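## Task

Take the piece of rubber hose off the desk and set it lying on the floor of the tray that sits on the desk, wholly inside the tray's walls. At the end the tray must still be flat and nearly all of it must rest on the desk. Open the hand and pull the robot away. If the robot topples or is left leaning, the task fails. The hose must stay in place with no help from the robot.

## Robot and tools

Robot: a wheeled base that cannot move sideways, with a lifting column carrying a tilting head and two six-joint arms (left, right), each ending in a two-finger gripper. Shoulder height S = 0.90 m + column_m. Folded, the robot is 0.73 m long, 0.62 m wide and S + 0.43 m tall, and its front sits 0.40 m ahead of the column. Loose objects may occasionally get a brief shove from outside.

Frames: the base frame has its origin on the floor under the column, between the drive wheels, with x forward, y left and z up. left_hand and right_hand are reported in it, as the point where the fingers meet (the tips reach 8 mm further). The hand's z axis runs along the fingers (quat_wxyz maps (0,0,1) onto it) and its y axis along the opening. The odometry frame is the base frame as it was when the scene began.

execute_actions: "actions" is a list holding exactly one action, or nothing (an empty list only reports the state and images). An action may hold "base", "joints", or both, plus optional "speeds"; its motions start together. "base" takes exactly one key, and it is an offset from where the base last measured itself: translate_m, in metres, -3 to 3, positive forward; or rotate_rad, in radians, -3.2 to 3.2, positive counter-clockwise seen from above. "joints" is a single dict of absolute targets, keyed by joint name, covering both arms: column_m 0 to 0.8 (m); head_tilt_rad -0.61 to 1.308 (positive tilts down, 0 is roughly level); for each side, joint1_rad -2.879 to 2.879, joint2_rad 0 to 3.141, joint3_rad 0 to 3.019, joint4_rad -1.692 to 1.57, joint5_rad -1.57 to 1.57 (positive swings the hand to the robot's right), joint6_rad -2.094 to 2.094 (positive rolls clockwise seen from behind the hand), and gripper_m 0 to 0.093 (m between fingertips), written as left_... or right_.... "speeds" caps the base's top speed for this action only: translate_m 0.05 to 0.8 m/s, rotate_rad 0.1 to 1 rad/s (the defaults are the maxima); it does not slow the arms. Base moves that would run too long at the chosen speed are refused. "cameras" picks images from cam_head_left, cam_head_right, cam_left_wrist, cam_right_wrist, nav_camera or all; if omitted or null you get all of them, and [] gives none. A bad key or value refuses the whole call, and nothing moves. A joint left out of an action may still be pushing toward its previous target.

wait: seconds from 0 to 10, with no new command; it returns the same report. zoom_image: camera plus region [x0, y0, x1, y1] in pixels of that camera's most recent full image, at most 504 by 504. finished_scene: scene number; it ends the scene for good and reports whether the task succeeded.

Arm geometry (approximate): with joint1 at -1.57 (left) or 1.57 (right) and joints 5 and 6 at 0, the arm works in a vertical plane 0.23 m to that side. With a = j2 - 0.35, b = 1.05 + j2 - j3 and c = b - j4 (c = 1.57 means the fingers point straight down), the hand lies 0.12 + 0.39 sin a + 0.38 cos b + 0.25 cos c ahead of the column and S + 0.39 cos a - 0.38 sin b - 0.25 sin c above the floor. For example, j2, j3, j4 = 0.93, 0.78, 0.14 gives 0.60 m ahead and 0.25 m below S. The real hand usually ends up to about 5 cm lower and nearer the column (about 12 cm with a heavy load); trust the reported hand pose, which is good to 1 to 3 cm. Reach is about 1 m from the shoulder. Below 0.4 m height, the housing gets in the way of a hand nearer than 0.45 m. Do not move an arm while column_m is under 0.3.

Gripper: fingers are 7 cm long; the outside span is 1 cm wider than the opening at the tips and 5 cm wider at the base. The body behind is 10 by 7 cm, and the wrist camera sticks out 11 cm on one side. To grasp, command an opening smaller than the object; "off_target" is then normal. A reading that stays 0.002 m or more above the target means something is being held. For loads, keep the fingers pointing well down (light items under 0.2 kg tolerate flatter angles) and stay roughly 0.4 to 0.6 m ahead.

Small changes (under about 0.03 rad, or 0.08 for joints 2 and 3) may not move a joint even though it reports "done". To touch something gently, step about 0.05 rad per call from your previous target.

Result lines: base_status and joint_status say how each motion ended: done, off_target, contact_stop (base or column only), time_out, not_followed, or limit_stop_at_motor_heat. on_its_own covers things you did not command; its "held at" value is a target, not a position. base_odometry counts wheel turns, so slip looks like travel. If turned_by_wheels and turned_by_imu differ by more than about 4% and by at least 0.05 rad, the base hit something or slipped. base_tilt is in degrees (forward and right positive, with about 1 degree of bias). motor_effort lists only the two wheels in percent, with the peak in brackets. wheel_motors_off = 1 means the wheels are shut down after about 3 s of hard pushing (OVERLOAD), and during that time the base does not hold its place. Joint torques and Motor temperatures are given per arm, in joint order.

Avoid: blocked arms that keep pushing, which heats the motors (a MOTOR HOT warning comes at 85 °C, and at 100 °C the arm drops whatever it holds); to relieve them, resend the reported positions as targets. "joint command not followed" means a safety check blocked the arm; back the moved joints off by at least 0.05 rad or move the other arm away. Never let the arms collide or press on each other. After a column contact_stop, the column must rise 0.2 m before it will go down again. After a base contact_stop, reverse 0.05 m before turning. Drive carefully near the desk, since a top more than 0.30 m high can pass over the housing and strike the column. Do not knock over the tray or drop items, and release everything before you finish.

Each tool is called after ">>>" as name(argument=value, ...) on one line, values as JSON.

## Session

>>> execute_actions(actions=[{"joints":{"head_tilt_rad":0.5}}])

Scene clock: 0.80 s.
Joint torques (N m, as the arm reports them, + toward a larger angle): left_arm=[-0.17 -5.85 -0.65 -1.59  0.01  0.  ] | right_arm=[ 1.17 -7.85 -0.65 -1.44  0.    0.07]
Motor temperatures (°C, as the motors report them): left_arm=[25 23 27 24 25 25] | right_arm=[24 26 22 23 27 23]
base_odometry: x=+0.000 y=+0.000 heading=+0.000 (m, m, rad; odometry frame)
turned_by_wheels: +0.000 (rad since the last result)
turned_by_imu: +0.000 (rad since the last result)
base_tilt: forward=+0.3 right=-0.5 (deg)
base_status: not commanded
joint_positions: column_m=+0.551 head_tilt_rad=+0.518 left_joint1_rad=-1.562 left_joint2_rad=+0.851 left_joint3_rad=+0.367 left_joint4_rad=-0.956 left_joint5_rad=-0.013 left_joint6_rad=-0.052 left_gripper_m=+0.094 right_joint1_rad=+1.574 right_joint2_rad=+0.892 right_joint3_rad=+0.396 right_joint4_rad=-0.926 right_joint5_rad=+0.021 right_joint6_rad=-0.092 right_gripper_m=+0.095
joint_status: all done
wheel_motors_off: 0
motor_effort: left_wheel=+4(4) right_wheel=+3(3) (%)
left_hand: x=+0.1297 y=+0.2284 z=+1.2590 quat_wxyz=(+0.443, +0.024, -0.896, -0.020) (m; base frame)
right_hand: x=+0.1421 y=-0.2284 z=+1.2473 quat_wxyz=(+0.434, +0.047, -0.900, -0.011) (m; base frame)
pictures: cam_head_left, cam_head_right, cam_left_wrist, cam_right_wrist, nav_camera
Images, in order (width x height): cam_head_left 896x504, cam_head_right 896x504, cam_left_wrist 616x616, cam_right_wrist 616x616, nav_camera 896x504.

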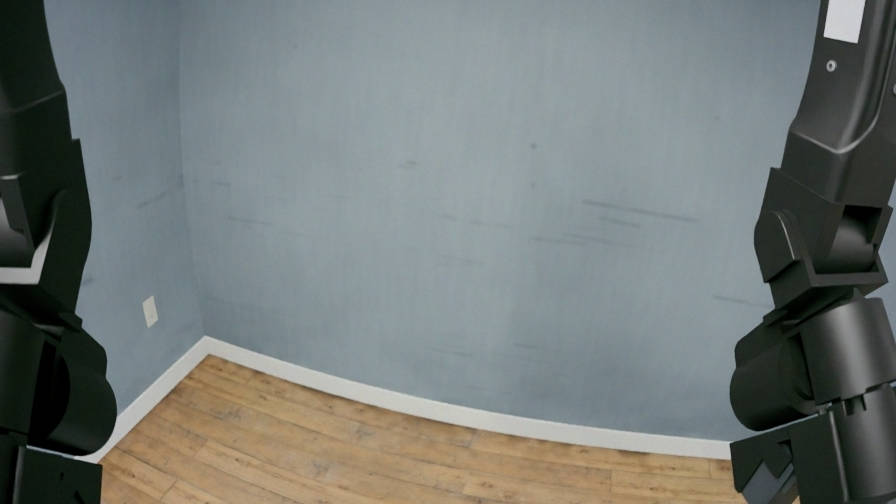

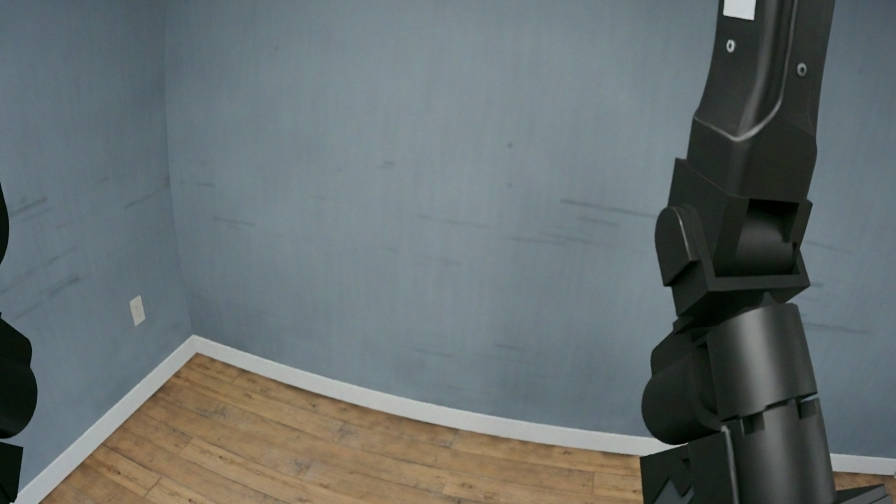

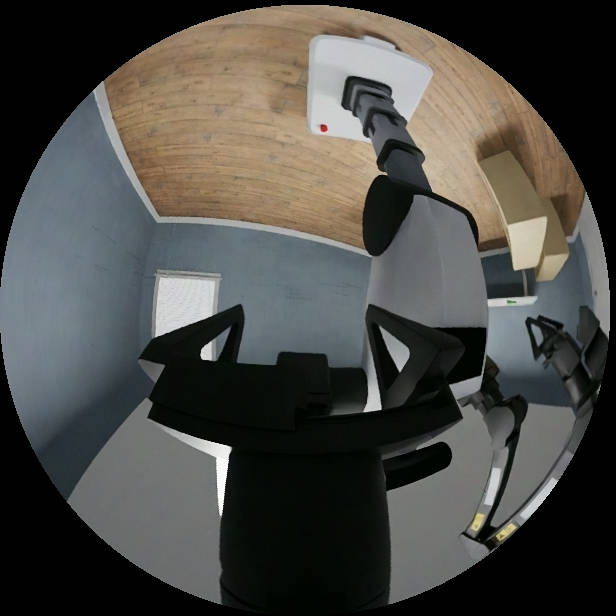

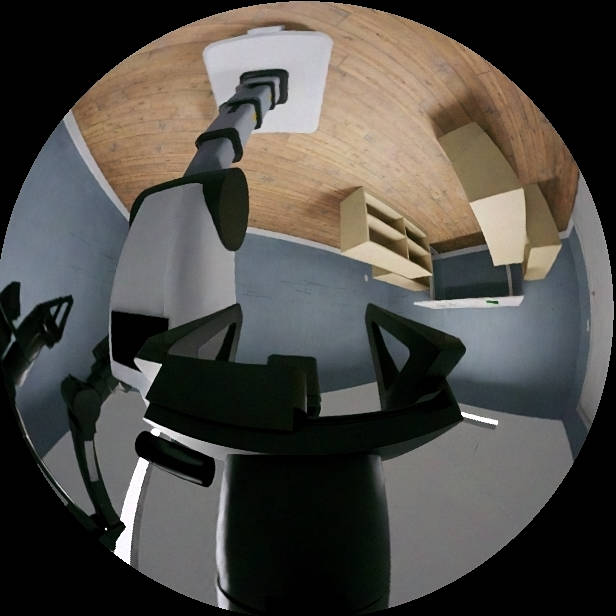

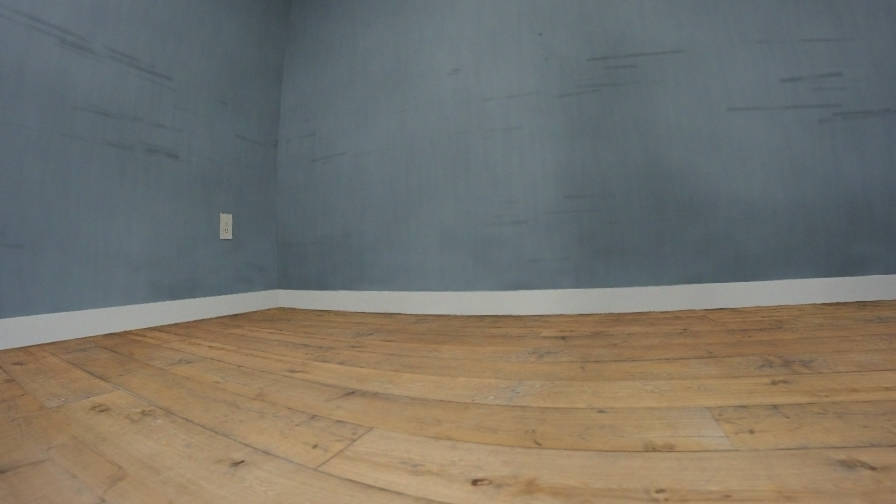

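>>> execute_actions(actions=[{"base":{"rotate_rad":-2.5}}], cameras=["cam_head_left","nav_camera"])

Scene clock: 5.10 s.
Joint torques (N m, as the arm reports them, + toward a larger angle): left_arm=[-0.63 -5.24 -0.67 -1.45 -0.02  0.02] | right_arm=[ 0.98 -7.91 -0.67 -1.37  0.01  0.07]
Motor temperatures (°C, as the motors report them): left_arm=[25 23 27 24 25 25] | right_arm=[24 26 22 23 27 23]
base_odometry: x=+0.000 y=+0.000 heading=-2.499 (m, m, rad; odometry frame)
turned_by_wheels: -2.499 (rad since the last result)
turned_by_imu: -2.525 (rad since the last result)
base_tilt: forward=+0.3 right=-0.5 (deg)
base_status: done
joint_positions: column_m=+0.551 head_tilt_rad=+0.518 left_joint1_rad=-1.562 left_joint2_rad=+0.851 left_joint3_rad=+0.367 left_joint4_rad=-0.956 left_joint5_rad=-0.013 left_joint6_rad=-0.052 left_gripper_m=+0.094 right_joint1_rad=+1.574 right_joint2_rad=+0.892 right_joint3_rad=+0.396 right_joint4_rad=-0.926 right_joint5_rad=+0.021 right_joint6_rad=-0.092 right_gripper_m=+0.095
joint_status: not commanded
wheel_motors_off: 0
motor_effort: left_wheel=+1(27) right_wheel=-1(22) (%)
left_hand: x=+0.1297 y=+0.2284 z=+1.2590 quat_wxyz=(+0.443, +0.024, -0.896, -0.020) (m; base frame)
right_hand: x=+0.1421 y=-0.2284 z=+1.2473 quat_wxyz=(+0.434, +0.047, -0.900, -0.011) (m; base frame)
pictures: cam_head_left, nav_camera
Images, in order (width x height): cam_head_left 896x504, nav_camera 896x504.

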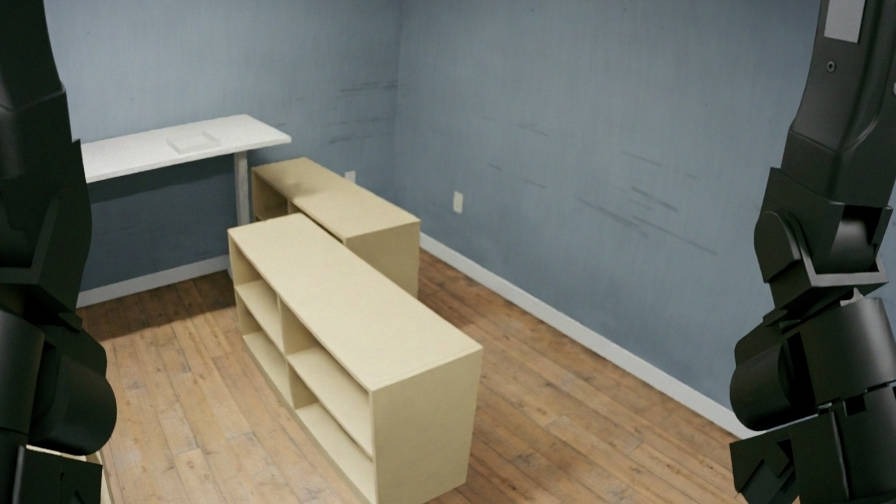

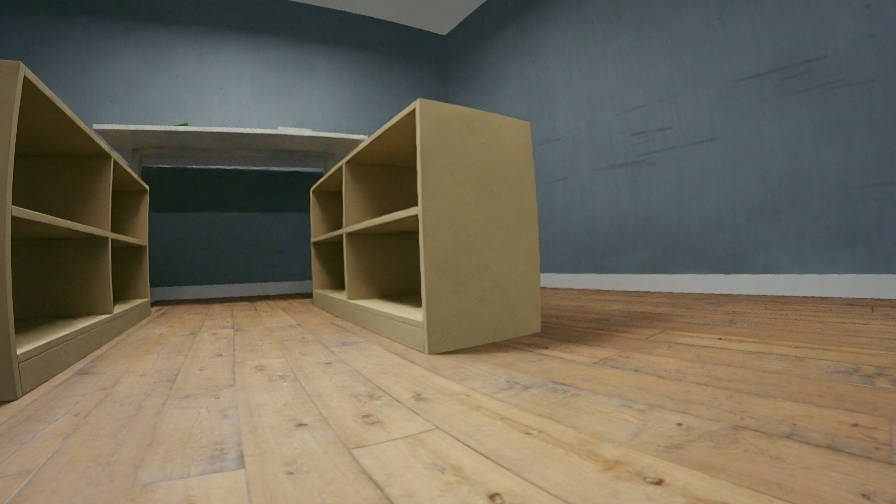

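>>> execute_actions(actions=[{"base":{"translate_m":0.3}}], cameras=[])

>>> execute_actions(actions=[{"base":{"rotate_rad":0.57}}], cameras=["cam_head_left","nav_camera"])

Scene clock: 8.23 s.
Joint torques (N m, as the arm reports them, + toward a larger angle): left_arm=[-0.69 -5.29 -0.68 -1.4   0.   -0.03] | right_arm=[ 0.5  -7.75 -0.89 -1.28 -0.01  0.03]
Motor temperatures (°C, as the motors report them): left_arm=[25 23 27 24 25 25] | right_arm=[24 26 22 23 27 23]
base_odometry: x=-0.240 y=-0.180 heading=-2.500 (m, m, rad; odometry frame)
turned_by_wheels: -0.001 (rad since the last result)
turned_by_imu: -0.001 (rad since the last result)
base_tilt: forward=+0.2 right=-0.5 (deg)
base_status: done
joint_positions: column_m=+0.551 head_tilt_rad=+0.518 left_joint1_rad=-1.562 left_joint2_rad=+0.851 left_joint3_rad=+0.368 left_joint4_rad=-0.956 left_joint5_rad=-0.013 left_joint6_rad=-0.052 left_gripper_m=+0.094 right_joint1_rad=+1.574 right_joint2_rad=+0.892 right_joint3_rad=+0.398 right_joint4_rad=-0.926 right_joint5_rad=+0.021 right_joint6_rad=-0.092 right_gripper_m=+0.095
joint_status: not commanded
wheel_motors_off: 0
motor_effort: left_wheel=-1(43) right_wheel=+1(40) (%)
left_hand: x=+0.1305 y=+0.2284 z=+1.2587 quat_wxyz=(+0.442, +0.024, -0.897, -0.020) (m; base frame)
right_hand: x=+0.1427 y=-0.2284 z=+1.2471 quat_wxyz=(+0.434, +0.047, -0.900, -0.011) (m; base frame)
pictures: none
No camera images: the call's "cameras" was empty. Leave "cameras" out to get every camera's image.

Scene clock: 10.07 s.
Joint torques (N m, as the arm reports them, + toward a larger angle): left_arm=[-0.66 -5.75 -0.79 -1.55 -0.02 -0.01] | right_arm=[ 0.09 -7.86 -0.89 -1.16  0.    0.06]
Motor temperatures (°C, as the motors report them): left_arm=[25 23 27 24 25 25] | right_arm=[24 26 22 23 27 23]
base_odometry: x=-0.240 y=-0.180 heading=-1.930 (m, m, rad; odometry frame)
turned_by_wheels: +0.570 (rad since the last result)
turned_by_imu: +0.573 (rad since the last result)
base_tilt: forward=+0.3 right=-0.5 (deg)
base_status: done
joint_positions: column_m=+0.551 head_tilt_rad=+0.518 left_joint1_rad=-1.562 left_joint2_rad=+0.851 left_joint3_rad=+0.368 left_joint4_rad=-0.956 left_joint5_rad=-0.013 left_joint6_rad=-0.052 left_gripper_m=+0.094 right_joint1_rad=+1.574 right_joint2_rad=+0.892 right_joint3_rad=+0.398 right_joint4_rad=-0.926 right_joint5_rad=+0.021 right_joint6_rad=-0.092 right_gripper_m=+0.095
joint_status: not commanded
wheel_motors_off: 0
motor_effort: left_wheel=+0(36) right_wheel=+1(28) (%)
left_hand: x=+0.1305 y=+0.2284 z=+1.2587 quat_wxyz=(+0.442, +0.024, -0.897, -0.020) (m; base frame)
right_hand: x=+0.1427 y=-0.2284 z=+1.2471 quat_wxyz=(+0.434, +0.047, -0.900, -0.011) (m; base frame)
pictures: cam_head_left, nav_camera
Images, in order (width x height): cam_head_left 896x504, nav_camera 896x504.

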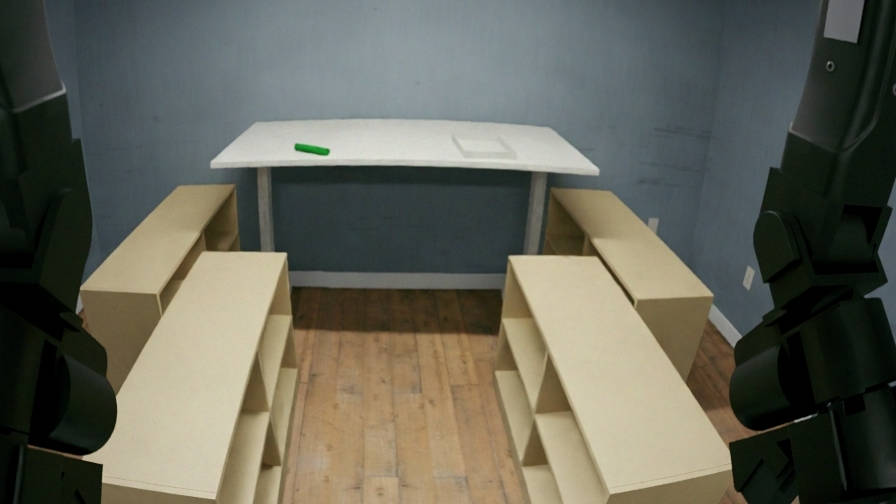

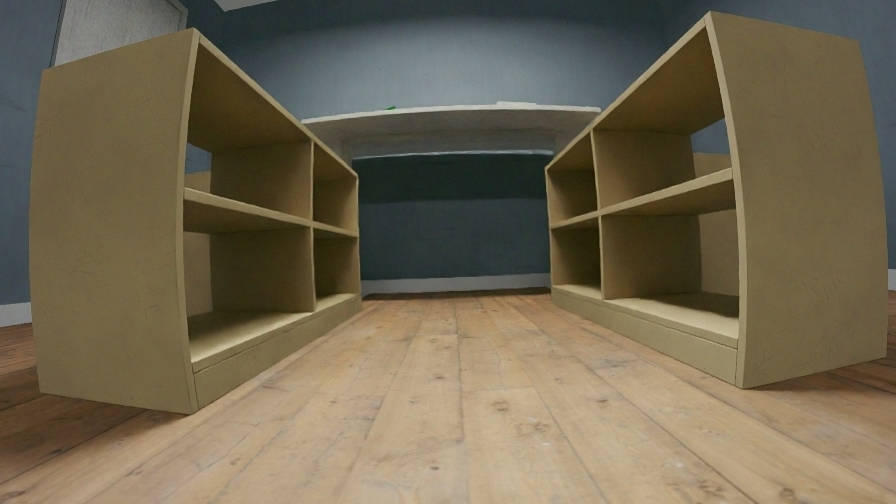

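>>> execute_actions(actions=[{"base":{"translate_m":1.58},"joints":{"left_joint1_rad":-1.57,"left_joint2_rad":0.75,"left_joint3_rad":0.84,"left_joint4_rad":-0.6,"column_m":0.42,"head_tilt_rad":0.8}}], cameras=["cam_head_left","cam_left_wrist","cam_right_wrist"])

Scene clock: 15.07 s.
Joint torques (N m, as the arm reports them, + toward a larger angle): left_arm=[ -0.49 -11.16   5.52   0.48  -0.02  -0.01] | right_arm=[ 0.58 -7.32 -0.67 -1.31 -0.04  0.06]
Motor temperatures (°C, as the motors report them): left_arm=[25 23 27 24 25 25] | right_arm=[24 26 22 23 27 23]
base_odometry: x=-0.796 y=-1.659 heading=-1.930 (m, m, rad; odometry frame)
turned_by_wheels: +0.000 (rad since the last result)
turned_by_imu: -0.002 (rad since the last result)
base_tilt: forward=+0.3 right=-0.6 (deg)
base_status: done
joint_positions: column_m=+0.420 head_tilt_rad=+0.802 left_joint1_rad=-1.563 left_joint2_rad=+0.755 left_joint3_rad=+0.831 left_joint4_rad=-0.599 left_joint5_rad=-0.013 left_joint6_rad=-0.052 left_gripper_m=+0.094 right_joint1_rad=+1.574 right_joint2_rad=+0.892 right_joint3_rad=+0.395 right_joint4_rad=-0.926 right_joint5_rad=+0.021 right_joint6_rad=-0.092 right_gripper_m=+0.095
joint_status: all done
wheel_motors_off: 0
motor_effort: left_wheel=+1(36) right_wheel=-1(42) (%)
left_hand: x=+0.4926 y=+0.2298 z=+1.1141 quat_wxyz=(-0.001, +0.028, -1.000, -0.010) (m; base frame)
right_hand: x=+0.1413 y=-0.2284 z=+1.1166 quat_wxyz=(+0.435, +0.047, -0.899, -0.011) (m; base frame)
pictures: cam_head_left, cam_left_wrist, cam_right_wrist
Images, in order (width x height): cam_head_left 896x504, cam_left_wrist 616x616, cam_right_wrist 616x616.

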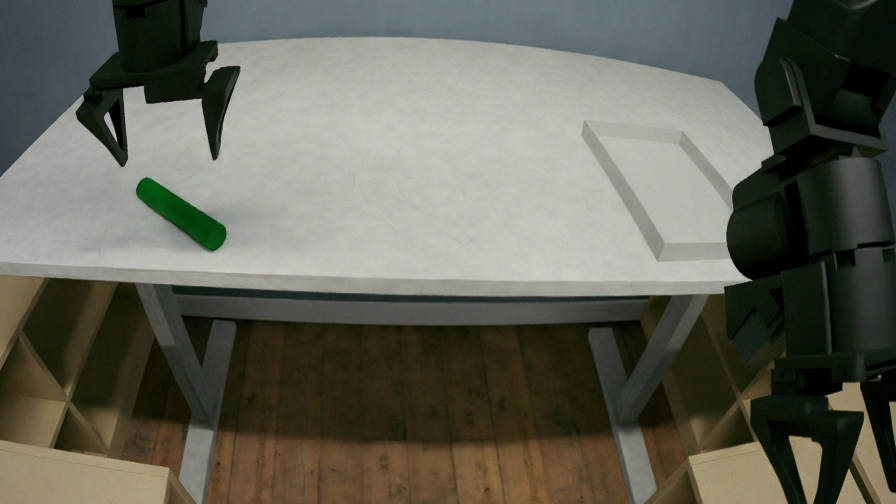

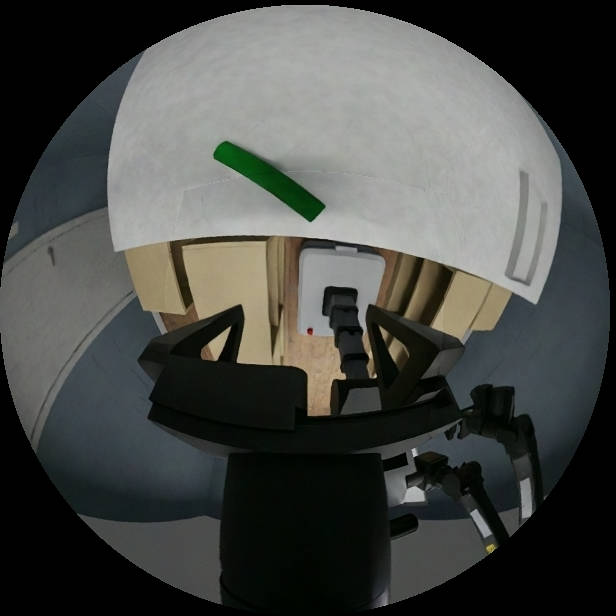

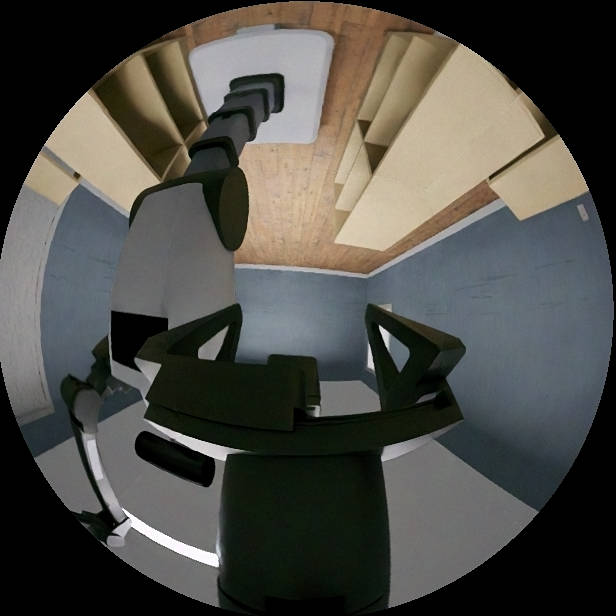

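>>> execute_actions(actions=[{"base":{"translate_m":0.08},"joints":{"left_joint6_rad":-0.9}}], cameras=[])

>>> execute_actions(actions=[{"base":{"rotate_rad":0.1},"joints":{"column_m":0.35,"head_tilt_rad":0.7}}], cameras=["cam_head_left","cam_left_wrist"])

Scene clock: 17.60 s.
Joint torques (N m, as the arm reports them, + toward a larger angle): left_arm=[ -1.12 -11.15   5.53   0.42  -0.09  -0.11] | right_arm=[ 0.35 -7.62 -1.08 -1.33  0.01  0.07]
Motor temperatures (°C, as the motors report them): left_arm=[25 23 27 24 25 25] | right_arm=[24 26 22 23 27 23]
base_odometry: x=-0.824 y=-1.734 heading=-1.930 (m, m, rad; odometry frame)
turned_by_wheels: +0.000 (rad since the last result)
turned_by_imu: +0.000 (rad since the last result)
base_tilt: forward=+0.3 right=-0.5 (deg)
base_status: done
joint_positions: column_m=+0.420 head_tilt_rad=+0.803 left_joint1_rad=-1.563 left_joint2_rad=+0.755 left_joint3_rad=+0.832 left_joint4_rad=-0.599 left_joint5_rad=-0.013 left_joint6_rad=-0.890 left_gripper_m=+0.094 right_joint1_rad=+1.574 right_joint2_rad=+0.892 right_joint3_rad=+0.398 right_joint4_rad=-0.926 right_joint5_rad=+0.021 right_joint6_rad=-0.092 right_gripper_m=+0.095
joint_status: all done
wheel_motors_off: 0
motor_effort: left_wheel=+0(27) right_wheel=-1(27) (%)
left_hand: x=+0.4931 y=+0.2298 z=+1.1144 quat_wxyz=(-0.005, +0.432, -0.902, -0.008) (m; base frame)
right_hand: x=+0.1427 y=-0.2284 z=+1.1161 quat_wxyz=(+0.434, +0.047, -0.900, -0.011) (m; base frame)
pictures: none
No camera images: the call's "cameras" was empty. Leave "cameras" out to get every camera's image.

Scene clock: 19.10 s.
Joint torques (N m, as the arm reports them, + toward a larger angle): left_arm=[ -0.98 -11.08   5.51   0.32  -0.05  -0.06] | right_arm=[ 0.72 -7.91 -1.02 -1.39  0.01  0.09]
Motor temperatures (°C, as the motors report them): left_arm=[25 23 27 24 25 25] | right_arm=[24 26 22 23 27 23]
base_odometry: x=-0.824 y=-1.734 heading=-1.831 (m, m, rad; odometry frame)
turned_by_wheels: +0.099 (rad since the last result)
turned_by_imu: +0.098 (rad since the last result)
base_tilt: forward=+0.3 right=-0.5 (deg)
base_status: done
joint_positions: column_m=+0.350 head_tilt_rad=+0.717 left_joint1_rad=-1.564 left_joint2_rad=+0.755 left_joint3_rad=+0.832 left_joint4_rad=-0.599 left_joint5_rad=-0.013 left_joint6_rad=-0.890 left_gripper_m=+0.094 right_joint1_rad=+1.574 right_joint2_rad=+0.892 right_joint3_rad=+0.398 right_joint4_rad=-0.926 right_joint5_rad=+0.021 right_joint6_rad=-0.092 right_gripper_m=+0.095
joint_status: all done
wheel_motors_off: 0
motor_effort: left_wheel=-2(34) right_wheel=+2(35) (%)
left_hand: x=+0.4931 y=+0.2293 z=+1.0444 quat_wxyz=(-0.005, +0.432, -0.902, -0.008) (m; base frame)
right_hand: x=+0.1427 y=-0.2284 z=+1.0461 quat_wxyz=(+0.434, +0.047, -0.900, -0.011) (m; base frame)
pictures: cam_head_left, cam_left_wrist
Images, in order (width x height): cam_head_left 896x504, cam_left_wrist 616x616.

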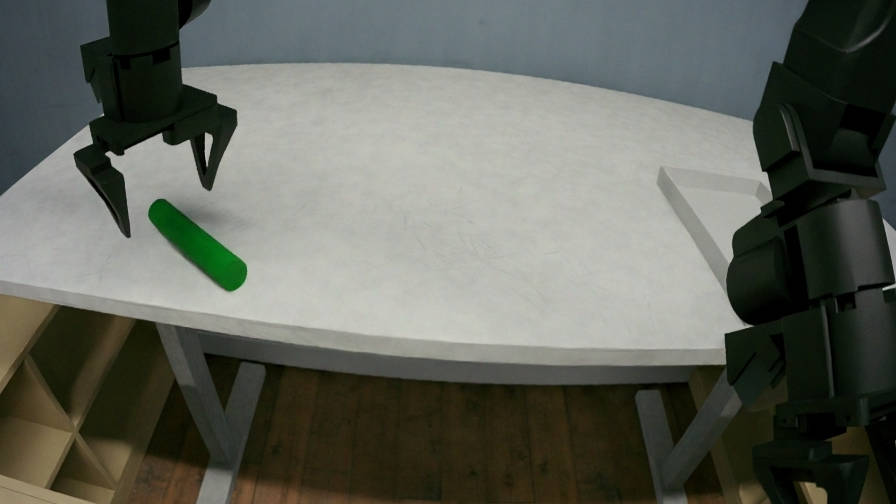

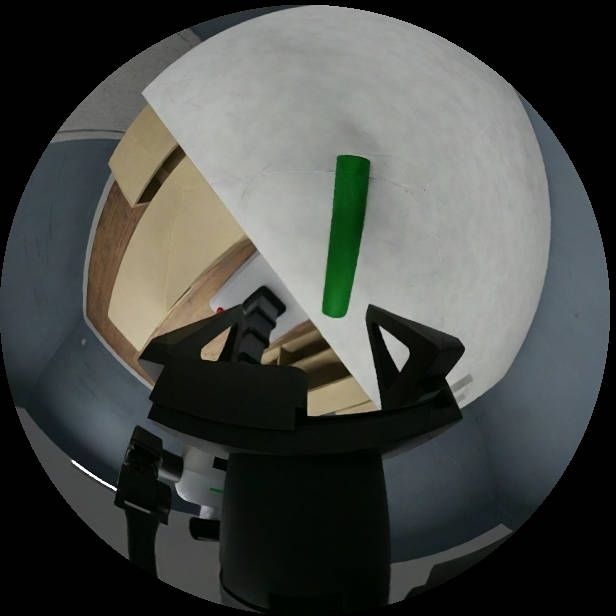

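>>> execute_actions(actions=[{"base":{"translate_m":0.04},"joints":{"left_joint6_rad":-0.82,"column_m":0.31}}], cameras=["cam_head_left","cam_left_wrist"])

Scene clock: 20.93 s.
Joint torques (N m, as the arm reports them, + toward a larger angle): left_arm=[ -0.77 -10.85   5.51   0.37  -0.07   0.06] | right_arm=[ 0.29 -7.94 -0.78 -1.43  0.02  0.04]
Motor temperatures (°C, as the motors report them): left_arm=[25 23 27 24 25 25] | right_arm=[24 26 22 23 27 23]
base_odometry: x=-0.835 y=-1.772 heading=-1.830 (m, m, rad; odometry frame)
turned_by_wheels: +0.001 (rad since the last result)
turned_by_imu: +0.001 (rad since the last result)
base_tilt: forward=+0.2 right=-0.5 (deg)
base_status: done
joint_positions: column_m=+0.310 head_tilt_rad=+0.716 left_joint1_rad=-1.564 left_joint2_rad=+0.755 left_joint3_rad=+0.832 left_joint4_rad=-0.599 left_joint5_rad=-0.013 left_joint6_rad=-0.828 left_gripper_m=+0.094 right_joint1_rad=+1.574 right_joint2_rad=+0.892 right_joint3_rad=+0.396 right_joint4_rad=-0.926 right_joint5_rad=+0.021 right_joint6_rad=-0.092 right_gripper_m=+0.095
joint_status: all done
wheel_motors_off: 0
motor_effort: left_wheel=+1(48) right_wheel=+0(30) (%)
left_hand: x=+0.4929 y=+0.2293 z=+1.0043 quat_wxyz=(-0.004, +0.404, -0.915, -0.008) (m; base frame)
right_hand: x=+0.1419 y=-0.2284 z=+1.0064 quat_wxyz=(+0.434, +0.047, -0.899, -0.011) (m; base frame)
pictures: cam_head_left, cam_left_wrist
Images, in order (width x height): cam_head_left 896x504, cam_left_wrist 616x616.

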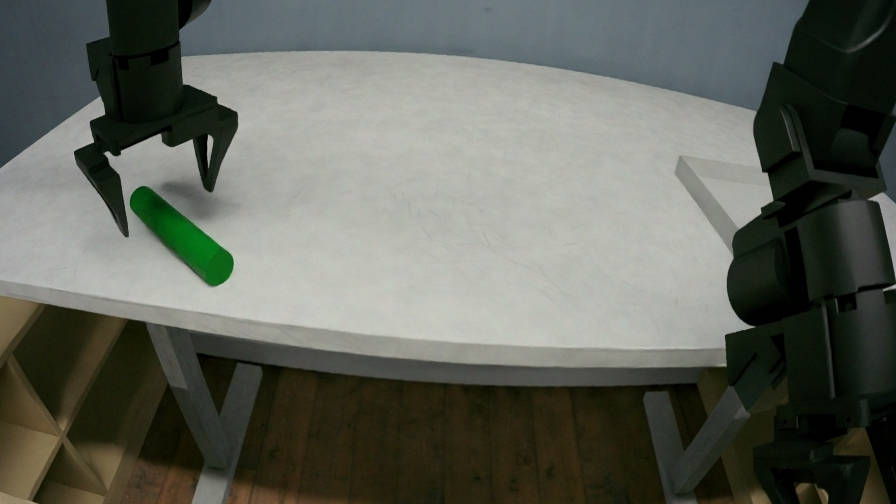

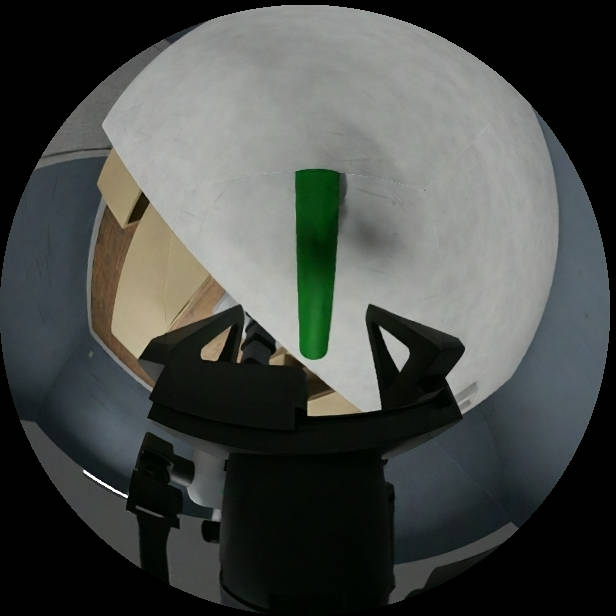

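>>> execute_actions(actions=[{"joints":{"column_m":0.28}}], cameras=[])

>>> execute_actions(actions=[{"joints":{"left_gripper_m":0.0}}], cameras=["cam_head_left","cam_left_wrist"])

Scene clock: 23.17 s.
Joint torques (N m, as the arm reports them, + toward a larger angle): left_arm=[ -0.9  -11.22   5.52   0.36  -0.06   0.07] | right_arm=[ 0.62 -7.58 -0.7  -1.22  0.    0.06]
Motor temperatures (°C, as the motors report them): left_arm=[25 24 28 24 25 25] | right_arm=[24 26 22 23 27 23]
base_odometry: x=-0.835 y=-1.772 heading=-1.830 (m, m, rad; odometry frame)
turned_by_wheels: +0.000 (rad since the last result)
turned_by_imu: +0.000 (rad since the last result)
base_tilt: forward=+0.2 right=-0.5 (deg)
base_status: not commanded
joint_positions: column_m=+0.280 head_tilt_rad=+0.716 left_joint1_rad=-1.564 left_joint2_rad=+0.755 left_joint3_rad=+0.832 left_joint4_rad=-0.599 left_joint5_rad=-0.013 left_joint6_rad=-0.828 left_gripper_m=+0.094 right_joint1_rad=+1.574 right_joint2_rad=+0.892 right_joint3_rad=+0.396 right_joint4_rad=-0.926 right_joint5_rad=+0.021 right_joint6_rad=-0.092 right_gripper_m=+0.095
joint_status: all done
wheel_motors_off: 0
motor_effort: left_wheel=+1(1) right_wheel=+0(0) (%)
left_hand: x=+0.4929 y=+0.2293 z=+0.9743 quat_wxyz=(-0.004, +0.404, -0.915, -0.008) (m; base frame)
right_hand: x=+0.1419 y=-0.2284 z=+0.9764 quat_wxyz=(+0.434, +0.047, -0.899, -0.011) (m; base frame)
pictures: none
No camera images: the call's "cameras" was empty. Leave "cameras" out to get every camera's image.

Scene clock: 23.90 s.
Joint torques (N m, as the arm reports them, + toward a larger angle): left_arm=[ -0.26 -10.74   5.37   0.4   -0.23   0.07] | right_arm=[ 0.92 -7.83 -0.85 -1.33 -0.01  0.09]
Motor temperatures (°C, as the motors report them): left_arm=[25 24 28 24 25 25] | right_arm=[24 26 22 23 27 23]
base_odometry: x=-0.835 y=-1.772 heading=-1.830 (m, m, rad; odometry frame)
turned_by_wheels: +0.000 (rad since the last result)
turned_by_imu: +0.000 (rad since the last result)
base_tilt: forward=+0.3 right=-0.5 (deg)
base_status: not commanded
joint_positions: column_m=+0.280 head_tilt_rad=+0.716 left_joint1_rad=-1.567 left_joint2_rad=+0.750 left_joint3_rad=+0.834 left_joint4_rad=-0.599 left_joint5_rad=-0.009 left_joint6_rad=-0.828 left_gripper_m=+0.020 right_joint1_rad=+1.574 right_joint2_rad=+0.892 right_joint3_rad=+0.396 right_joint4_rad=-0.926 right_joint5_rad=+0.021 right_joint6_rad=-0.092 right_gripper_m=+0.095
joint_status: left_gripper_m off_target (ended at +0.020, target +0.000)
wheel_motors_off: 0
motor_effort: left_wheel=+2(2) right_wheel=+0(0) (%)
left_hand: x=+0.4952 y=+0.2277 z=+0.9764 quat_wxyz=(-0.006, +0.403, -0.915, -0.004) (m; base frame)
right_hand: x=+0.1419 y=-0.2284 z=+0.9764 quat_wxyz=(+0.434, +0.047, -0.899, -0.011) (m; base frame)
pictures: cam_head_left, cam_left_wrist
Images, in order (width x height): cam_head_left 896x504, cam_left_wrist 616x616.

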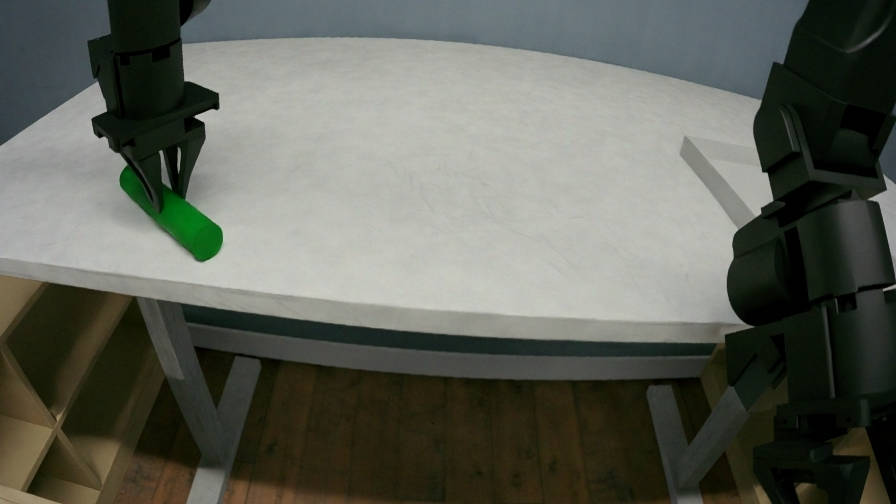

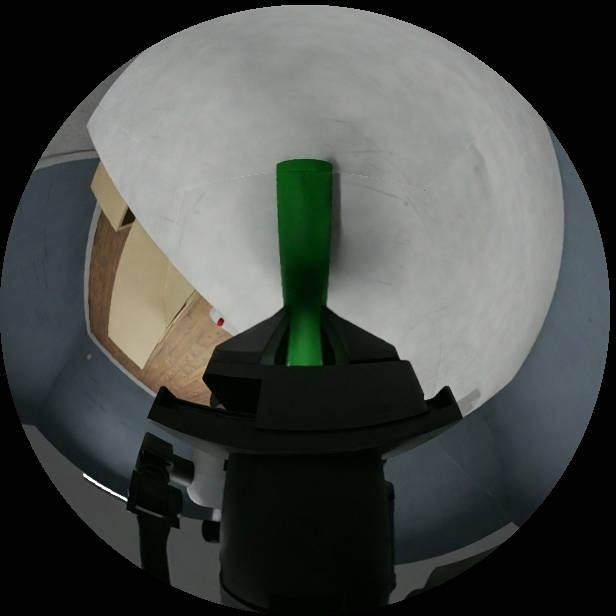

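Gripping too high; regrasp lower.

>>> execute_actions(actions=[{"joints":{"left_gripper_m":0.06}}], cameras=[])

>>> execute_actions(actions=[{"joints":{"column_m":0.263}}], cameras=[])

>>> execute_actions(actions=[{"joints":{"left_gripper_m":0.0}}], cameras=["cam_head_left"])

>>> execute_actions(actions=[{"joints":{"column_m":0.37}}], cameras=["cam_head_left","cam_right_wrist"])

Scene clock: 25.63 s.
Joint torques (N m, as the arm reports them, + toward a larger angle): left_arm=[ -0.46 -10.92   5.46   0.33  -0.22   0.09] | right_arm=[ 0.46 -7.78 -0.67 -1.37  0.02  0.07]
Motor temperatures (°C, as the motors report them): left_arm=[25 24 28 24 25 25] | right_arm=[24 26 22 23 27 23]
base_odometry: x=-0.835 y=-1.772 heading=-1.830 (m, m, rad; odometry frame)
turned_by_wheels: +0.000 (rad since the last result)
turned_by_imu: +0.000 (rad since the last result)
base_tilt: forward=+0.3 right=-0.4 (deg)
base_status: not commanded
joint_positions: column_m=+0.280 head_tilt_rad=+0.716 left_joint1_rad=-1.567 left_joint2_rad=+0.750 left_joint3_rad=+0.834 left_joint4_rad=-0.599 left_joint5_rad=-0.009 left_joint6_rad=-0.828 left_gripper_m=+0.060 right_joint1_rad=+1.574 right_joint2_rad=+0.892 right_joint3_rad=+0.396 right_joint4_rad=-0.926 right_joint5_rad=+0.021 right_joint6_rad=-0.092 right_gripper_m=+0.095
joint_status: all done
wheel_motors_off: 0
motor_effort: left_wheel=+2(2) right_wheel=+0(0) (%)
left_hand: x=+0.4952 y=+0.2277 z=+0.9764 quat_wxyz=(-0.006, +0.403, -0.915, -0.004) (m; base frame)
right_hand: x=+0.1419 y=-0.2284 z=+0.9764 quat_wxyz=(+0.434, +0.047, -0.899, -0.011) (m; base frame)
pictures: none
No camera images: the call's "cameras" was empty. Leave "cameras" out to get every camera's image.

Scene clock: 26.43 s.
Joint torques (N m, as the arm reports them, + toward a larger angle): left_arm=[ -0.21 -10.83   5.38   0.37  -0.23   0.06] | right_arm=[ 0.71 -8.02 -0.78 -1.16  0.02  0.06]
Motor temperatures (°C, as the motors report them): left_arm=[25 24 28 24 25 25] | right_arm=[24 26 22 23 27 23]
base_odometry: x=-0.835 y=-1.772 heading=-1.830 (m, m, rad; odometry frame)
turned_by_wheels: +0.000 (rad since the last result)
turned_by_imu: +0.000 (rad since the last result)
base_tilt: forward=+0.3 right=-0.5 (deg)
base_status: not commanded
joint_positions: column_m=+0.263 head_tilt_rad=+0.716 left_joint1_rad=-1.567 left_joint2_rad=+0.750 left_joint3_rad=+0.834 left_joint4_rad=-0.599 left_joint5_rad=-0.009 left_joint6_rad=-0.828 left_gripper_m=+0.060 right_joint1_rad=+1.574 right_joint2_rad=+0.892 right_joint3_rad=+0.396 right_joint4_rad=-0.926 right_joint5_rad=+0.021 right_joint6_rad=-0.092 right_gripper_m=+0.095
joint_status: all done
wheel_motors_off: 0
motor_effort: left_wheel=+2(2) right_wheel=+0(0) (%)
left_hand: x=+0.4952 y=+0.2277 z=+0.9594 quat_wxyz=(-0.006, +0.403, -0.915, -0.004) (m; base frame)
right_hand: x=+0.1419 y=-0.2284 z=+0.9594 quat_wxyz=(+0.434, +0.047, -0.899, -0.011) (m; base frame)
pictures: none
No camera images: the call's "cameras" was empty. Leave "cameras" out to get every camera's image.

Scene clock: 27.07 s.
Joint torques (N m, as the arm reports them, + toward a larger angle): left_arm=[ -0.58 -10.65   5.42   0.46  -0.26   0.07] | right_arm=[ 0.72 -7.51 -0.81 -1.48  0.01  0.06]
Motor temperatures (°C, as the motors report them): left_arm=[25 24 28 24 25 25] | right_arm=[24 26 22 23 27 23]
base_odometry: x=-0.835 y=-1.772 heading=-1.830 (m, m, rad; odometry frame)
turned_by_wheels: +0.000 (rad since the last result)
turned_by_imu: +0.000 (rad since the last result)
base_tilt: forward=+0.2 right=-0.5 (deg)
base_status: not commanded
joint_positions: column_m=+0.263 head_tilt_rad=+0.716 left_joint1_rad=-1.567 left_joint2_rad=+0.750 left_joint3_rad=+0.834 left_joint4_rad=-0.599 left_joint5_rad=-0.009 left_joint6_rad=-0.828 left_gripper_m=+0.027 right_joint1_rad=+1.574 right_joint2_rad=+0.892 right_joint3_rad=+0.396 right_joint4_rad=-0.926 right_joint5_rad=+0.021 right_joint6_rad=-0.092 right_gripper_m=+0.095
joint_status: left_gripper_m off_target (ended at +0.027, target +0.000)
wheel_motors_off: 0
motor_effort: left_wheel=+2(2) right_wheel=+0(0) (%)
left_hand: x=+0.4952 y=+0.2277 z=+0.9594 quat_wxyz=(-0.006, +0.403, -0.915, -0.004) (m; base frame)
right_hand: x=+0.1419 y=-0.2284 z=+0.9594 quat_wxyz=(+0.434, +0.047, -0.899, -0.011) (m; base frame)
pictures: cam_head_left
Images, in order (width x height): cam_head_left 896x504.

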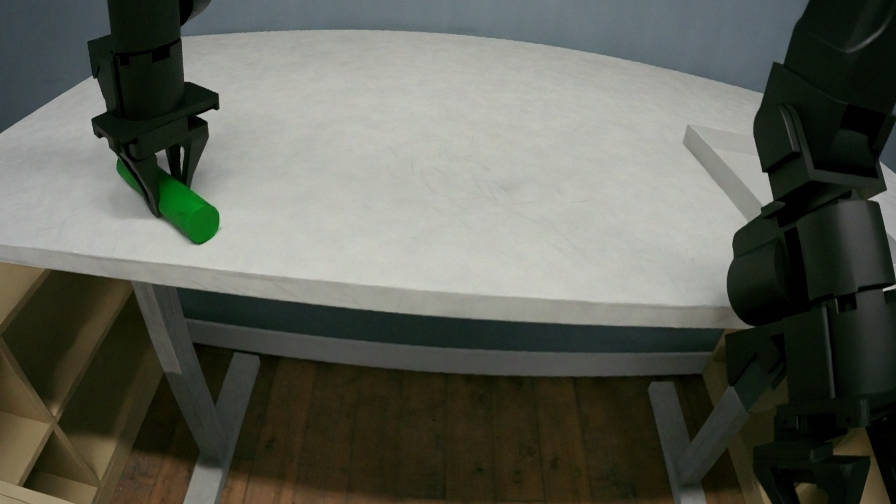

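Scene clock: 29.03 s.
Joint torques (N m, as the arm reports them, + toward a larger angle): left_arm=[ -0.46 -10.97   5.42   0.34  -0.24   0.09] | right_arm=[ 0.13 -7.97 -0.8  -1.2  -0.01  0.06]
Motor temperatures (°C, as the motors report them): left_arm=[25 24 28 24 25 25] | right_arm=[24 26 22 23 27 23]
base_odometry: x=-0.835 y=-1.772 heading=-1.830 (m, m, rad; odometry frame)
turned_by_wheels: +0.000 (rad since the last result)
turned_by_imu: +0.000 (rad since the last result)
base_tilt: forward=+0.3 right=-0.6 (deg)
base_status: not commanded
joint_positions: column_m=+0.370 head_tilt_rad=+0.716 left_joint1_rad=-1.567 left_joint2_rad=+0.750 left_joint3_rad=+0.833 left_joint4_rad=-0.599 left_joint5_rad=-0.009 left_joint6_rad=-0.828 left_gripper_m=+0.027 right_joint1_rad=+1.574 right_joint2_rad=+0.892 right_joint3_rad=+0.396 right_joint4_rad=-0.926 right_joint5_rad=+0.021 right_joint6_rad=-0.092 right_gripper_m=+0.095
joint_status: all done
wheel_motors_off: 0
motor_effort: left_wheel=+2(2) right_wheel=+0(0) (%)
left_hand: x=+0.4950 y=+0.2277 z=+1.0663 quat_wxyz=(-0.006, +0.403, -0.915, -0.004) (m; base frame)
right_hand: x=+0.1419 y=-0.2284 z=+1.0663 quat_wxyz=(+0.434, +0.047, -0.899, -0.011) (m; base frame)
pictures: cam_head_left, cam_right_wrist
Images, in order (width x height): cam_head_left 896x504, cam_right_wrist 616x616.

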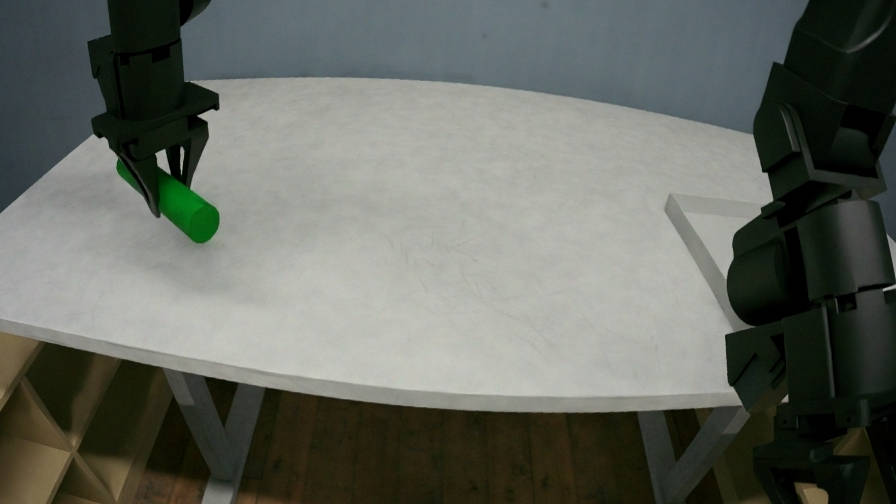

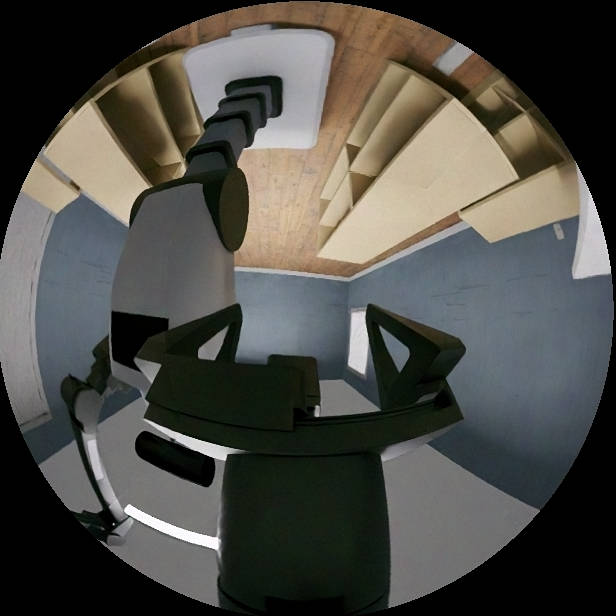

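>>> execute_actions(actions=[{"base":{"rotate_rad":-1.08},"speeds":{"rotate_rad":0.5},"joints":{"left_joint2_rad":1.07,"left_joint3_rad":1.37,"left_joint4_rad":-0.82,"left_joint6_rad":-0.97,"head_tilt_rad":0.55}}], cameras=["cam_head_left","cam_left_wrist"])

Scene clock: 33.50 s.
Joint torques (N m, as the arm reports them, + toward a larger angle): left_arm=[ -0.28 -17.82   6.74   0.09  -0.23  -0.06] | right_arm=[ 0.53 -7.43 -0.68 -1.34 -0.02  0.04]
Motor temperatures (°C, as the motors report them): left_arm=[25 24 28 24 25 25] | right_arm=[24 26 22 23 27 23]
base_odometry: x=-0.835 y=-1.772 heading=-2.909 (m, m, rad; odometry frame)
turned_by_wheels: -1.079 (rad since the last result)
turned_by_imu: -1.010 (rad since the last result)
base_tilt: forward=+0.4 right=-0.5 (deg)
base_status: done
joint_positions: column_m=+0.370 head_tilt_rad=+0.568 left_joint1_rad=-1.571 left_joint2_rad=+1.085 left_joint3_rad=+1.360 left_joint4_rad=-0.814 left_joint5_rad=-0.010 left_joint6_rad=-0.962 left_gripper_m=+0.027 right_joint1_rad=+1.574 right_joint2_rad=+0.891 right_joint3_rad=+0.394 right_joint4_rad=-0.927 right_joint5_rad=+0.021 right_joint6_rad=-0.092 right_gripper_m=+0.095
joint_status: all done
wheel_motors_off: 0
motor_effort: left_wheel=+0(40) right_wheel=+0(67) (%)
left_hand: x=+0.6528 y=+0.2264 z=+1.0442 quat_wxyz=(+0.005, +0.463, -0.886, -0.008) (m; base frame)
right_hand: x=+0.1409 y=-0.2284 z=+1.0668 quat_wxyz=(+0.435, +0.047, -0.899, -0.011) (m; base frame)
pictures: cam_head_left, cam_left_wrist
Images, in order (width x height): cam_head_left 896x504, cam_left_wrist 616x616.

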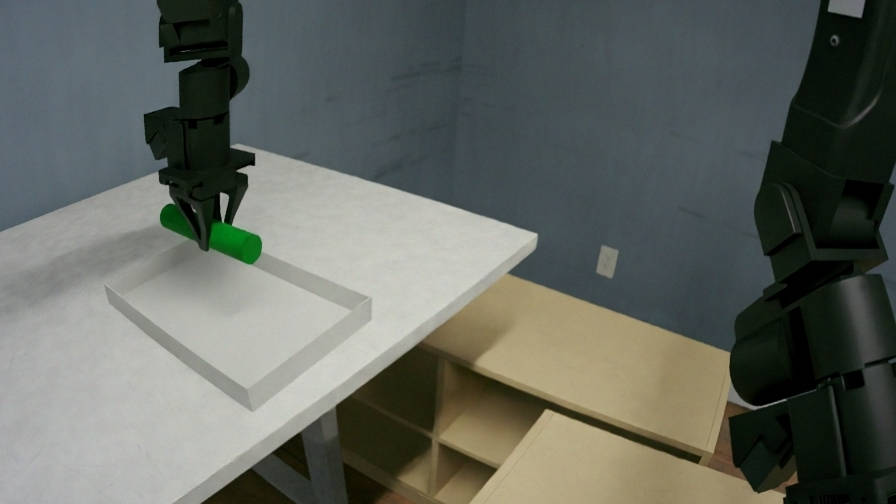

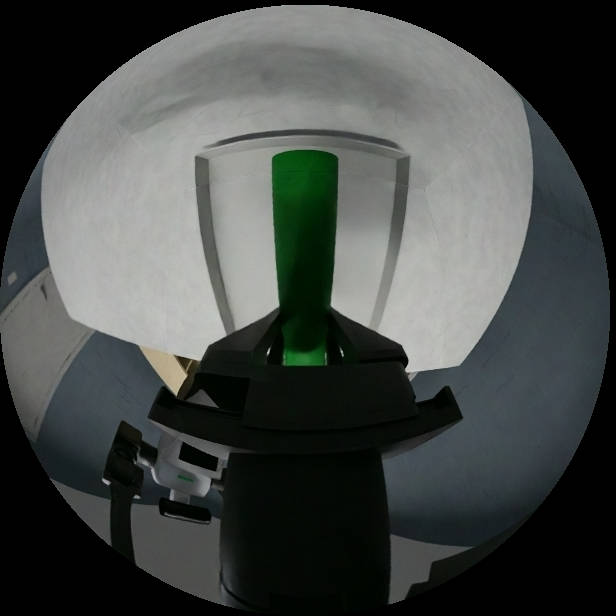

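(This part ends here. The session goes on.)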